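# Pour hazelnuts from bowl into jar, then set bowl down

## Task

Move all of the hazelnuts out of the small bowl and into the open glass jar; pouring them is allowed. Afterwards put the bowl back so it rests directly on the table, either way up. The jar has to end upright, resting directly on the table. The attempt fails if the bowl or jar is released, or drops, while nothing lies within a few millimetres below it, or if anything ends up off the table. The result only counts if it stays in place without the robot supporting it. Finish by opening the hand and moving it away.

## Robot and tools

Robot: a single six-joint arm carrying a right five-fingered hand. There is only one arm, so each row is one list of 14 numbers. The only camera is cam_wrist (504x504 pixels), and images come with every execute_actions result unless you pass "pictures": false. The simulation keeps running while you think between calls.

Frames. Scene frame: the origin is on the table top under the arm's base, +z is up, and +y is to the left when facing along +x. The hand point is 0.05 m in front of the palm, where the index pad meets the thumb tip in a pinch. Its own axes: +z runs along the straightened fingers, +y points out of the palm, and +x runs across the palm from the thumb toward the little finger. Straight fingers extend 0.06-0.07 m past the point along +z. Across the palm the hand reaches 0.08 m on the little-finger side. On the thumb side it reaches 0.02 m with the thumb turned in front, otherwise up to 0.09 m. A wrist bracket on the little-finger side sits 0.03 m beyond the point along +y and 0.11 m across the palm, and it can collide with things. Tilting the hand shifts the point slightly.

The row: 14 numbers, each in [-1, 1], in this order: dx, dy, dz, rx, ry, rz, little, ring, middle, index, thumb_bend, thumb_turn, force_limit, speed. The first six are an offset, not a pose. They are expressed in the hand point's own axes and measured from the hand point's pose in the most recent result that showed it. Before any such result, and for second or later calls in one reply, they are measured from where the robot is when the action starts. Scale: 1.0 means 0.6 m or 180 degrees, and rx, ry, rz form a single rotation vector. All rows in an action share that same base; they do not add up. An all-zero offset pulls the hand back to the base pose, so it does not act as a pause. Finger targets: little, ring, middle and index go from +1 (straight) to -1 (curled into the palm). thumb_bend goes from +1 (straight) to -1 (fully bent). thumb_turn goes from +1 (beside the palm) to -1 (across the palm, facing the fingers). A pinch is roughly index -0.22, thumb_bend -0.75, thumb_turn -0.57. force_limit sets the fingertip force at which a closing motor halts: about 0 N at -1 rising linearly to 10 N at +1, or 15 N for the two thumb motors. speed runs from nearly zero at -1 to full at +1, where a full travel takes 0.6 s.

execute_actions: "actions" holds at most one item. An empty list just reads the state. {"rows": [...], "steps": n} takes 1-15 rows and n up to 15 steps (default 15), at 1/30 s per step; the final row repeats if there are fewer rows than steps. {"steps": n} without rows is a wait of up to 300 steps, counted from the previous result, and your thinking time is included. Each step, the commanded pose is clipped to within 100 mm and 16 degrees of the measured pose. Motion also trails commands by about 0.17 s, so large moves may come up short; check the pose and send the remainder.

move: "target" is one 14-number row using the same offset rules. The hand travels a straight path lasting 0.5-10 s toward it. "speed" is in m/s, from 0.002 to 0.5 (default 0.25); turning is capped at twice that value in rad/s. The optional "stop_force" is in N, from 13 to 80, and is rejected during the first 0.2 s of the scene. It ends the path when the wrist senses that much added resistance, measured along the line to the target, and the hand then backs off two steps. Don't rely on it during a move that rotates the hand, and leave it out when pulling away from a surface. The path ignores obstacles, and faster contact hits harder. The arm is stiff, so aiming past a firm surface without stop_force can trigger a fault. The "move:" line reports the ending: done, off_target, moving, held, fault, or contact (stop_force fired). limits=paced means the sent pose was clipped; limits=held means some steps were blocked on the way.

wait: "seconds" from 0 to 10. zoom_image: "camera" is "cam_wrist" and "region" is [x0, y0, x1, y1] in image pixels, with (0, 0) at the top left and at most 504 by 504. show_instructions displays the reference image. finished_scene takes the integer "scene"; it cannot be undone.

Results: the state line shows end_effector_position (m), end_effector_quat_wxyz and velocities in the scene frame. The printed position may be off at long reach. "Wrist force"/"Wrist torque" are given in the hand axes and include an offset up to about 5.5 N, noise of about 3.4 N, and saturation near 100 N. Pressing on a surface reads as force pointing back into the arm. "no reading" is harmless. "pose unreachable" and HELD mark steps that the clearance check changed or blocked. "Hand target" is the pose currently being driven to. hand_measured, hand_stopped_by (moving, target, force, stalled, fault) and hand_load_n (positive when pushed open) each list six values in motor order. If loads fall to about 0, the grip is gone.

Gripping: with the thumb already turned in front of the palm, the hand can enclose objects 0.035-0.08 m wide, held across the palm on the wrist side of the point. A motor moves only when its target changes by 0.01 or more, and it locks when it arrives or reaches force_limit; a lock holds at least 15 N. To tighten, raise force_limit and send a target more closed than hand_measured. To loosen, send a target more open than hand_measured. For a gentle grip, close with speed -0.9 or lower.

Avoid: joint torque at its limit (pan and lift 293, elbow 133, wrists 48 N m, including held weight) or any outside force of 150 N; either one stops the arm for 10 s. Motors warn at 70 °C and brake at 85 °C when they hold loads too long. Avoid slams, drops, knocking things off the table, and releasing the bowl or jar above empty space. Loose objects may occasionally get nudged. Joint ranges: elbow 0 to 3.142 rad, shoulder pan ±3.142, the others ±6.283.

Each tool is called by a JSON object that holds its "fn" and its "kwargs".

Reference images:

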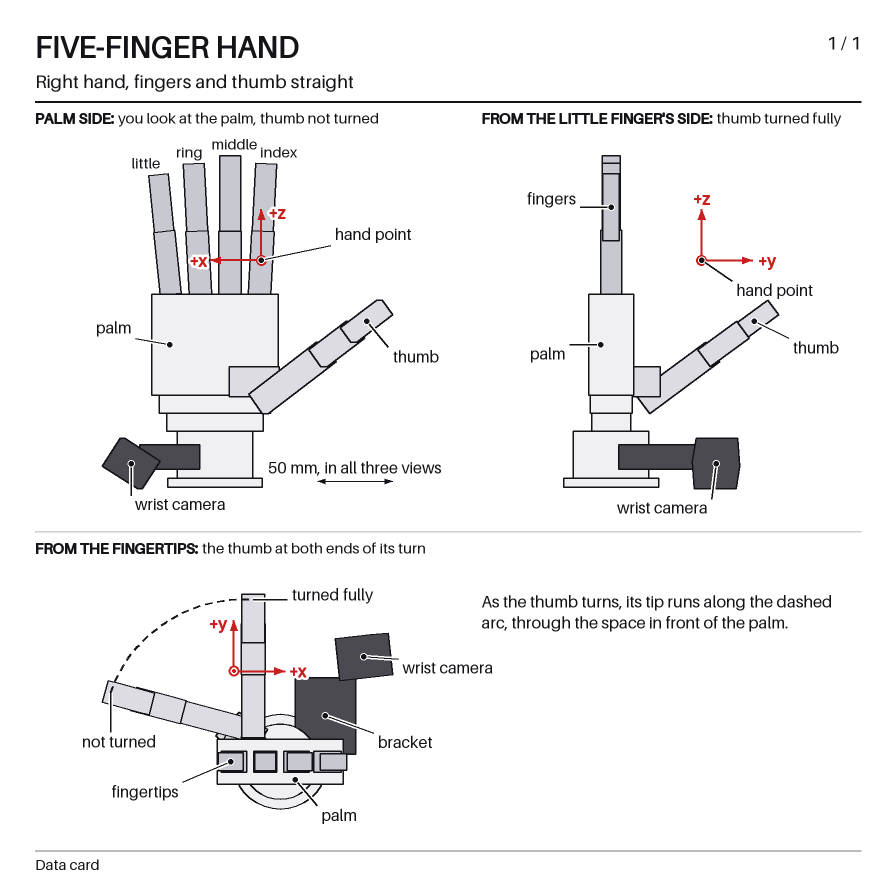

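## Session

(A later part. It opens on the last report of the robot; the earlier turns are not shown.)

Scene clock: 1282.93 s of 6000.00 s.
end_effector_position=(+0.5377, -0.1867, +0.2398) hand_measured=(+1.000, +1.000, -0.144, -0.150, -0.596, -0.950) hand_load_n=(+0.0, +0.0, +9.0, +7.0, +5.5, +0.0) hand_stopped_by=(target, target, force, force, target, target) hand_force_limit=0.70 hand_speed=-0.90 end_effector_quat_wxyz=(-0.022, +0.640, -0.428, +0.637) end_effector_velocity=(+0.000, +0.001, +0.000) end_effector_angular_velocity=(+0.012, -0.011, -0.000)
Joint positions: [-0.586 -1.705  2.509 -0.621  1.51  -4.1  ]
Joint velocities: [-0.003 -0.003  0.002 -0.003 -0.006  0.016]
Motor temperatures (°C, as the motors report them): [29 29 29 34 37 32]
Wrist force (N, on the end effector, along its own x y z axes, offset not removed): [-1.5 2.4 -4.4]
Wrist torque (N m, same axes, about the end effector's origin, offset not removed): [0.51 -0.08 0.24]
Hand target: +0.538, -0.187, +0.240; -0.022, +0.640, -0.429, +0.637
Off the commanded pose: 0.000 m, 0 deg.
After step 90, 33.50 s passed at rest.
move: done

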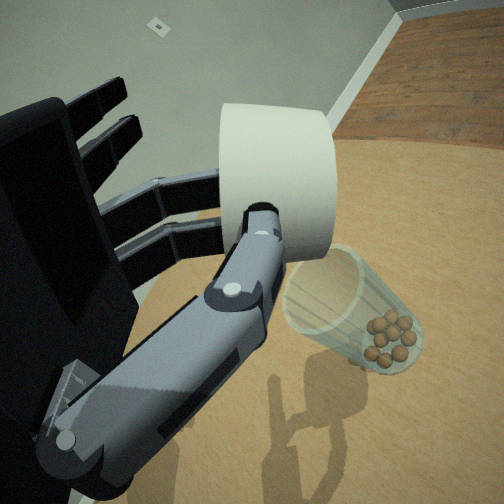

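{"fn": "zoom_image", "kwargs": {"camera": "cam_wrist", "region": [340, 290, 440, 390]}}

Region (340, 290, 440, 390) of cam_wrist's 504x504 image, scaled by 5.040, with more detail than that image has.

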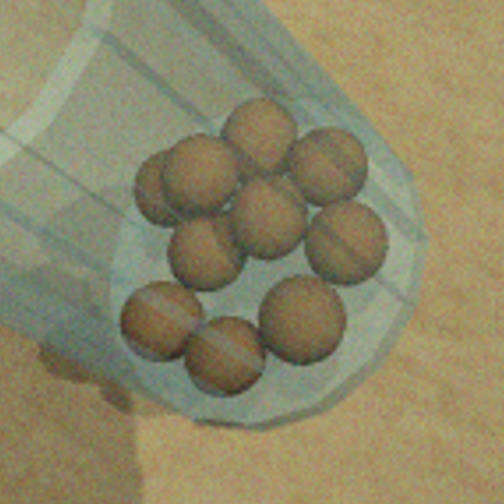

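{"fn": "move", "kwargs": {"target": [-0.159,-0.111,-0.1595,0.017,0.0325,0.2484,1,1,-0.7,-0.7,-0.6,-0.95,0.7,-0.9], "speed": 0.2}}

Scene clock: 1330.47 s of 6000.00 s.
end_effector_position=(+0.5093, -0.0406, +0.2199) hand_measured=(+1.000, +1.000, -0.144, -0.150, -0.596, -0.950) hand_load_n=(+0.0, +0.0, +8.5, +7.5, +5.0, +0.0) hand_stopped_by=(target, target, force, force, target, target) hand_force_limit=0.70 hand_speed=-0.90 end_effector_quat_wxyz=(+0.258, -0.397, +0.623, -0.623) end_effector_velocity=(+0.000, +0.003, +0.000) end_effector_angular_velocity=(+0.009, -0.010, -0.005)
Joint positions: [-0.274 -1.736  2.637 -0.811  1.877 -3.289]
Joint velocities: [ 0.013  0.004 -0.001 -0.006  0.017  0.013]
Motor temperatures (°C, as the motors report them): [29 29 29 34 37 32]
Wrist force (N, on the end effector, along its own x y z axes, offset not removed): [0.0 3.9 -4.4]
Wrist torque (N m, same axes, about the end effector's origin, offset not removed): [0.81 -0.16 0.23]
Hand target: +0.509, -0.040, +0.220; +0.258, -0.396, +0.623, -0.623
Off the commanded pose: 0.001 m, 0 deg.
After step 90, 42.07 s passed at rest.
move: done

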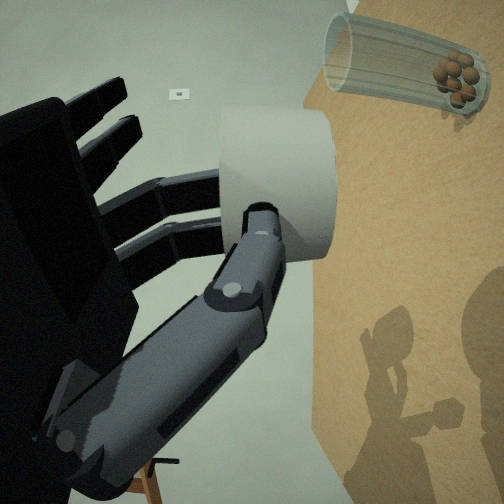

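{"fn": "move", "kwargs": {"target": [-0.0513,0.291,0.0258,0,0,0,1,1,-0.7,-0.7,-0.6,-0.95,0.7,-0.9], "speed": 0.15}}

Scene clock: 1337.23 s of 6000.00 s.
end_effector_position=(+0.5086, -0.0402, +0.0428) hand_measured=(+1.000, +1.000, -0.144, -0.150, -0.596, -0.950) hand_load_n=(+0.0, +0.0, +8.5, +7.5, +5.5, +0.0) hand_stopped_by=(target, target, force, force, target, target) hand_force_limit=0.70 hand_speed=-0.90 end_effector_quat_wxyz=(+0.257, -0.397, +0.623, -0.623) end_effector_velocity=(+0.001, +0.000, -0.003) end_effector_angular_velocity=(-0.002, -0.003, +0.002)
Joint positions: [-0.274 -1.116  2.713 -1.506  1.877 -3.289]
Joint velocities: [ 0.001  0.015 -0.001 -0.018 -0.001 -0.001]
Motor temperatures (°C, as the motors report them): [29 29 29 34 37 32]
Wrist force (N, on the end effector, along its own x y z axes, offset not removed): [0.2 3.1 -6.6]
Wrist torque (N m, same axes, about the end effector's origin, offset not removed): [0.71 -0.10 0.29]
Hand target: +0.509, -0.040, +0.043; +0.258, -0.397, +0.623, -0.623
Off the commanded pose: 0.001 m, 0 deg.
After step 90, 2.00 s passed at rest.
move: done

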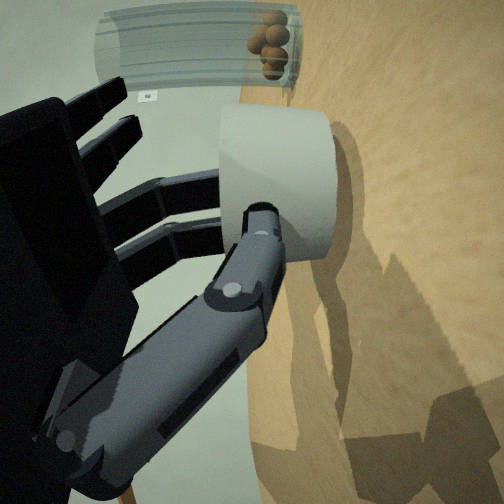

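{"fn": "move", "kwargs": {"target": [-0.0032,0.018,0.0016,0,0,0,1,1,-0.7,-0.7,-0.6,-0.95,0.7,-0.9], "speed": 0.006, "stop_force": 13}}

Scene clock: 1346.33 s of 6000.00 s.
end_effector_position=(+0.5086, -0.0402, +0.0320) hand_measured=(+1.000, +1.000, -0.144, -0.150, -0.596, -0.950) hand_load_n=(+0.0, +0.0, +8.0, +8.0, +7.0, +0.5) hand_stopped_by=(target, target, force, force, target, target) hand_force_limit=0.70 hand_speed=-0.90 end_effector_quat_wxyz=(+0.257, -0.397, +0.623, -0.623) end_effector_velocity=(+0.000, -0.000, -0.001) end_effector_angular_velocity=(-0.000, -0.001, -0.000)
Joint positions: [-0.274 -1.074  2.711 -1.546  1.877 -3.289]
Joint velocities: [-0.     0.005 -0.001 -0.006  0.     0.   ]
Motor temperatures (°C, as the motors report them): [29 29 29 34 37 32]
Wrist force (N, on the end effector, along its own x y z axes, offset not removed): [2.4 -2.6 -2.5]
Wrist torque (N m, same axes, about the end effector's origin, offset not removed): [0.18 -0.20 0.20]
Hand target: +0.509, -0.040, +0.032; +0.257, -0.397, +0.623, -0.623
Off the commanded pose: 0.000 m, 0 deg.
After step 90, 4.10 s passed at rest.
move: done

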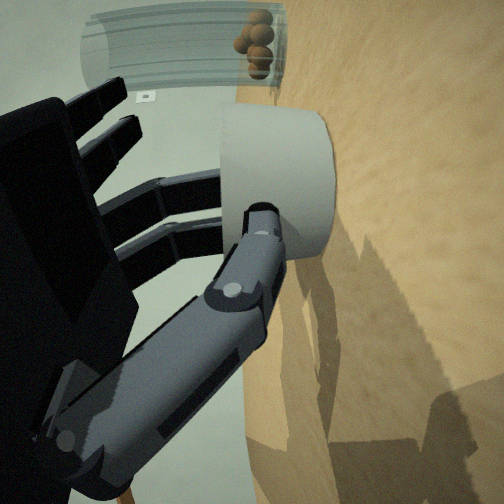

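{"fn": "execute_actions", "kwargs": {"actions": [{"rows":[[0,0,0,0,0,0,1,1,0.12,0.12,-0.6,-0.95,0.7,-0.6]],"steps":15}], "pictures": false}}

{"fn": "wait", "kwargs": {"seconds": 1}}

Scene clock: 1354.63 s of 6000.00 s.
end_effector_position=(+0.5086, -0.0402, +0.0320) hand_measured=(+1.000, +1.000, +0.118, +0.112, -0.600, -0.950) hand_load_n=(+0.0, +0.0, +0.0, +0.0, +0.0, +0.0) hand_stopped_by=(target, target, moving, moving, target, target) hand_force_limit=0.70 hand_speed=-0.60 end_effector_quat_wxyz=(+0.257, -0.397, +0.623, -0.623) end_effector_velocity=(+0.000, +0.000, +0.000) end_effector_angular_velocity=(+0.000, -0.000, +0.001)
Joint positions: [-0.274 -1.074  2.711 -1.546  1.877 -3.289]
Joint velocities: [ 0.    -0.001 -0.001  0.001 -0.001  0.   ]
Motor temperatures (°C, as the motors report them): [29 29 29 34 37 32]
Wrist force (N, on the end effector, along its own x y z axes, offset not removed): [-0.1 0.3 -5.2]
Wrist torque (N m, same axes, about the end effector's origin, offset not removed): [0.42 0.03 0.28]
Hand target: +0.509, -0.040, +0.032; +0.257, -0.397, +0.623, -0.623
Off the commanded pose: 0.000 m, 0 deg.
Steps of this call (steps 1 to 90: nothing new was sent; then 4.80 s passed at rest; steps 91 to 105: all 15 steps of this action). Readings (end_effector_position | what the end effector reports):
91: (+0.5086, -0.0402, +0.0318) | hand_measured=(+1.000, +1.000, -0.144, -0.150, -0.596, -0.950) hand_load_n=(+0.0, +0.0, +8.0, +8.0, +6.5, +0.5) hand_stopped_by=(target, target, moving, moving, target, target) hand_force_limit=0.70 hand_speed=-0.60
92: (+0.5086, -0.0402, +0.0318) | hand_measured=(+1.000, +1.000, -0.144, -0.150, -0.596, -0.950) hand_load_n=(+0.0, +0.0, +8.0, +8.0, +6.5, +0.5) hand_stopped_by=(target, target, moving, moving, target, target) hand_force_limit=0.70 hand_speed=-0.60
94: (+0.5086, -0.0402, +0.0319) | hand_measured=(+1.000, +1.000, -0.126, -0.132, -0.596, -0.950) hand_load_n=(+0.0, +0.0, +2.0, +3.0, +3.5, +0.5) hand_stopped_by=(target, target, moving, moving, target, target) hand_force_limit=0.70 hand_speed=-0.60
98: (+0.5086, -0.0402, +0.0319) | hand_measured=(+1.000, +1.000, -0.036, -0.042, -0.600, -0.950) hand_load_n=(+0.0, +0.0, +0.0, +0.0, +0.0, +0.0) hand_stopped_by=(target, target, moving, moving, target, target) hand_force_limit=0.70 hand_speed=-0.60
105: the state above

Scene clock: 1355.63 s of 6000.00 s.
end_effector_position=(+0.5086, -0.0402, +0.0320) hand_measured=(+1.000, +1.000, +0.120, +0.120, -0.600, -0.950) hand_load_n=(+0.0, +0.0, +0.0, +0.0, +0.5, +0.0) hand_stopped_by=(target, target, target, target, target, target) hand_force_limit=0.70 hand_speed=-0.60 end_effector_quat_wxyz=(+0.257, -0.397, +0.623, -0.623) end_effector_velocity=(-0.000, -0.001, +0.000) end_effector_angular_velocity=(-0.000, +0.000, -0.002)
Joint positions: [-0.274 -1.074  2.711 -1.546  1.877 -3.289]
Joint velocities: [-0.     0.     0.    -0.001  0.002 -0.   ]
Motor temperatures (°C, as the motors report them): [29 29 29 34 37 32]
Wrist force (N, on the end effector, along its own x y z axes, offset not removed): [0.1 1.3 -5.8]
Wrist torque (N m, same axes, about the end effector's origin, offset not removed): [0.71 -0.08 0.15]
Hand target: +0.509, -0.040, +0.032; +0.257, -0.397, +0.623, -0.623
Off the commanded pose: 0.000 m, 0 deg.
Steps of this call (steps 1 to 30: nothing new was sent). Readings (end_effector_position | what the end effector reports):
1: (+0.5086, -0.0402, +0.0320) | hand_measured=(+1.000, +1.000, +0.120, +0.120, -0.600, -0.950) hand_load_n=(+0.0, +0.0, +0.0, +0.0, +0.0, +0.0) hand_stopped_by=(target, target, moving, moving, target, target) hand_force_limit=0.70 hand_speed=-0.60
2: (+0.5086, -0.0402, +0.0320) | hand_measured=(+1.000, +1.000, +0.120, +0.120, -0.600, -0.950) hand_load_n=(+0.0, +0.0, +0.0, +0.0, +0.0, +0.0) hand_stopped_by=(target, target, moving, moving, target, target) hand_force_limit=0.70 hand_speed=-0.60
4: (+0.5086, -0.0402, +0.0320) | hand_measured=(+1.000, +1.000, +0.120, +0.120, -0.600, -0.950) hand_load_n=(+0.0, +0.0, +0.0, +0.0, +0.5, +0.0) hand_stopped_by=(target, target, target, target, target, target) hand_force_limit=0.70 hand_speed=-0.60
8: (+0.5086, -0.0402, +0.0320) | hand_measured=(+1.000, +1.000, +0.120, +0.120, -0.600, -0.950) hand_load_n=(+0.0, +0.0, +0.0, +0.0, +0.5, +0.0) hand_stopped_by=(target, target, target, target, target, target) hand_force_limit=0.70 hand_speed=-0.60
30: the state above

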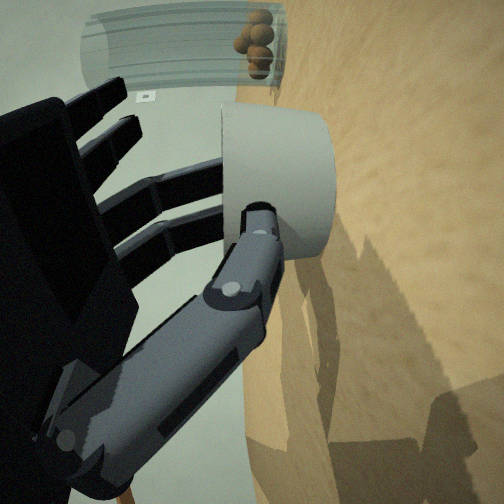

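{"fn": "move", "kwargs": {"target": [0.0173,-0.0981,-0.0087,0,0,0,1,1,0.12,0.12,-0.6,-0.95,0.7,-0.6], "speed": 0.06}}

Scene clock: 1364.93 s of 6000.00 s.
end_effector_position=(+0.5088, -0.0404, +0.0915) hand_measured=(+1.000, +1.000, +0.120, +0.120, -0.600, -0.950) hand_load_n=(+0.0, +0.0, +0.0, +0.0, +0.0, +0.0) hand_stopped_by=(target, target, target, target, target, target) hand_force_limit=0.70 hand_speed=-0.60 end_effector_quat_wxyz=(+0.257, -0.397, +0.623, -0.623) end_effector_velocity=(-0.000, +0.000, +0.002) end_effector_angular_velocity=(+0.002, +0.002, -0.001)
Joint positions: [-0.274 -1.307  2.712 -1.314  1.877 -3.29 ]
Joint velocities: [ 0.001 -0.011 -0.001  0.014  0.002  0.001]
Motor temperatures (°C, as the motors report them): [29 29 29 34 37 32]
Wrist force (N, on the end effector, along its own x y z axes, offset not removed): [0.9 2.1 -2.9]
Wrist torque (N m, same axes, about the end effector's origin, offset not removed): [0.78 -0.29 0.28]
Hand target: +0.509, -0.040, +0.092; +0.257, -0.397, +0.623, -0.623
Off the commanded pose: 0.001 m, 0 deg.
After step 90, 4.87 s passed at rest.
move: done

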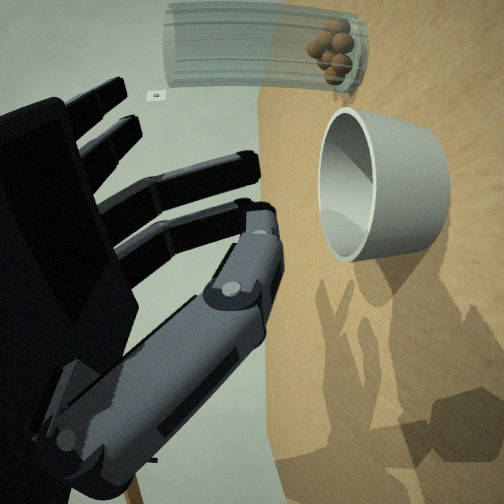

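{"fn": "move", "kwargs": {"target": [0.0346,-0.196,-0.08,-0.15,0,0,1,1,0.5,0.5,0.5,-0.95,0.7,0], "speed": 0.2}}

Scene clock: 1374.03 s of 6000.00 s.
end_effector_position=(+0.4787, -0.0193, +0.2143) hand_measured=(+1.000, +1.000, +0.500, +0.500, +0.500, -0.950) hand_load_n=(+0.0, +0.0, +0.0, +0.0, +0.0, +0.0) hand_stopped_by=(target, target, target, target, target, target) hand_force_limit=0.70 hand_speed=0.00 end_effector_quat_wxyz=(+0.158, -0.446, +0.751, -0.461) end_effector_velocity=(-0.001, +0.001, +0.001) end_effector_angular_velocity=(+0.008, +0.010, -0.002)
Joint positions: [-0.236 -1.713  2.414 -0.108  1.941 -3.109]
Joint velocities: [-0.001  0.002 -0.007  0.019 -0.002  0.006]
Motor temperatures (°C, as the motors report them): [29 29 29 34 37 32]
Wrist force (N, on the end effector, along its own x y z axes, offset not removed): [1.2 1.1 -0.3]
Wrist torque (N m, same axes, about the end effector's origin, offset not removed): [0.27 -0.38 0.29]
Hand target: +0.479, -0.019, +0.214; +0.158, -0.446, +0.751, -0.461
Off the commanded pose: 0.001 m, 0 deg.
After step 90, 4.37 s passed at rest.
move: done

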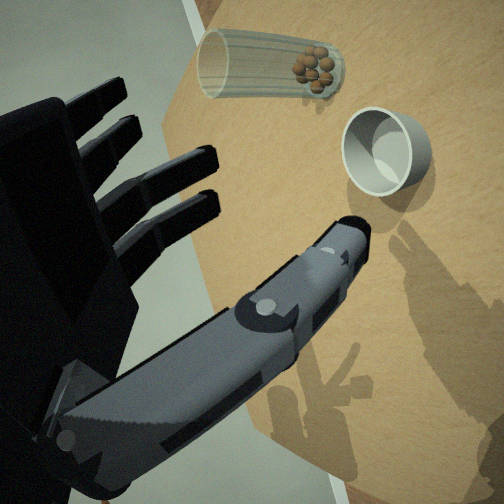

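Bowl is empty and on the table, jar upright with all 10 nuts, and the hand is clear.

{"fn": "finished_scene", "kwargs": {"scene": 1}}

The scene is finished: the task was done.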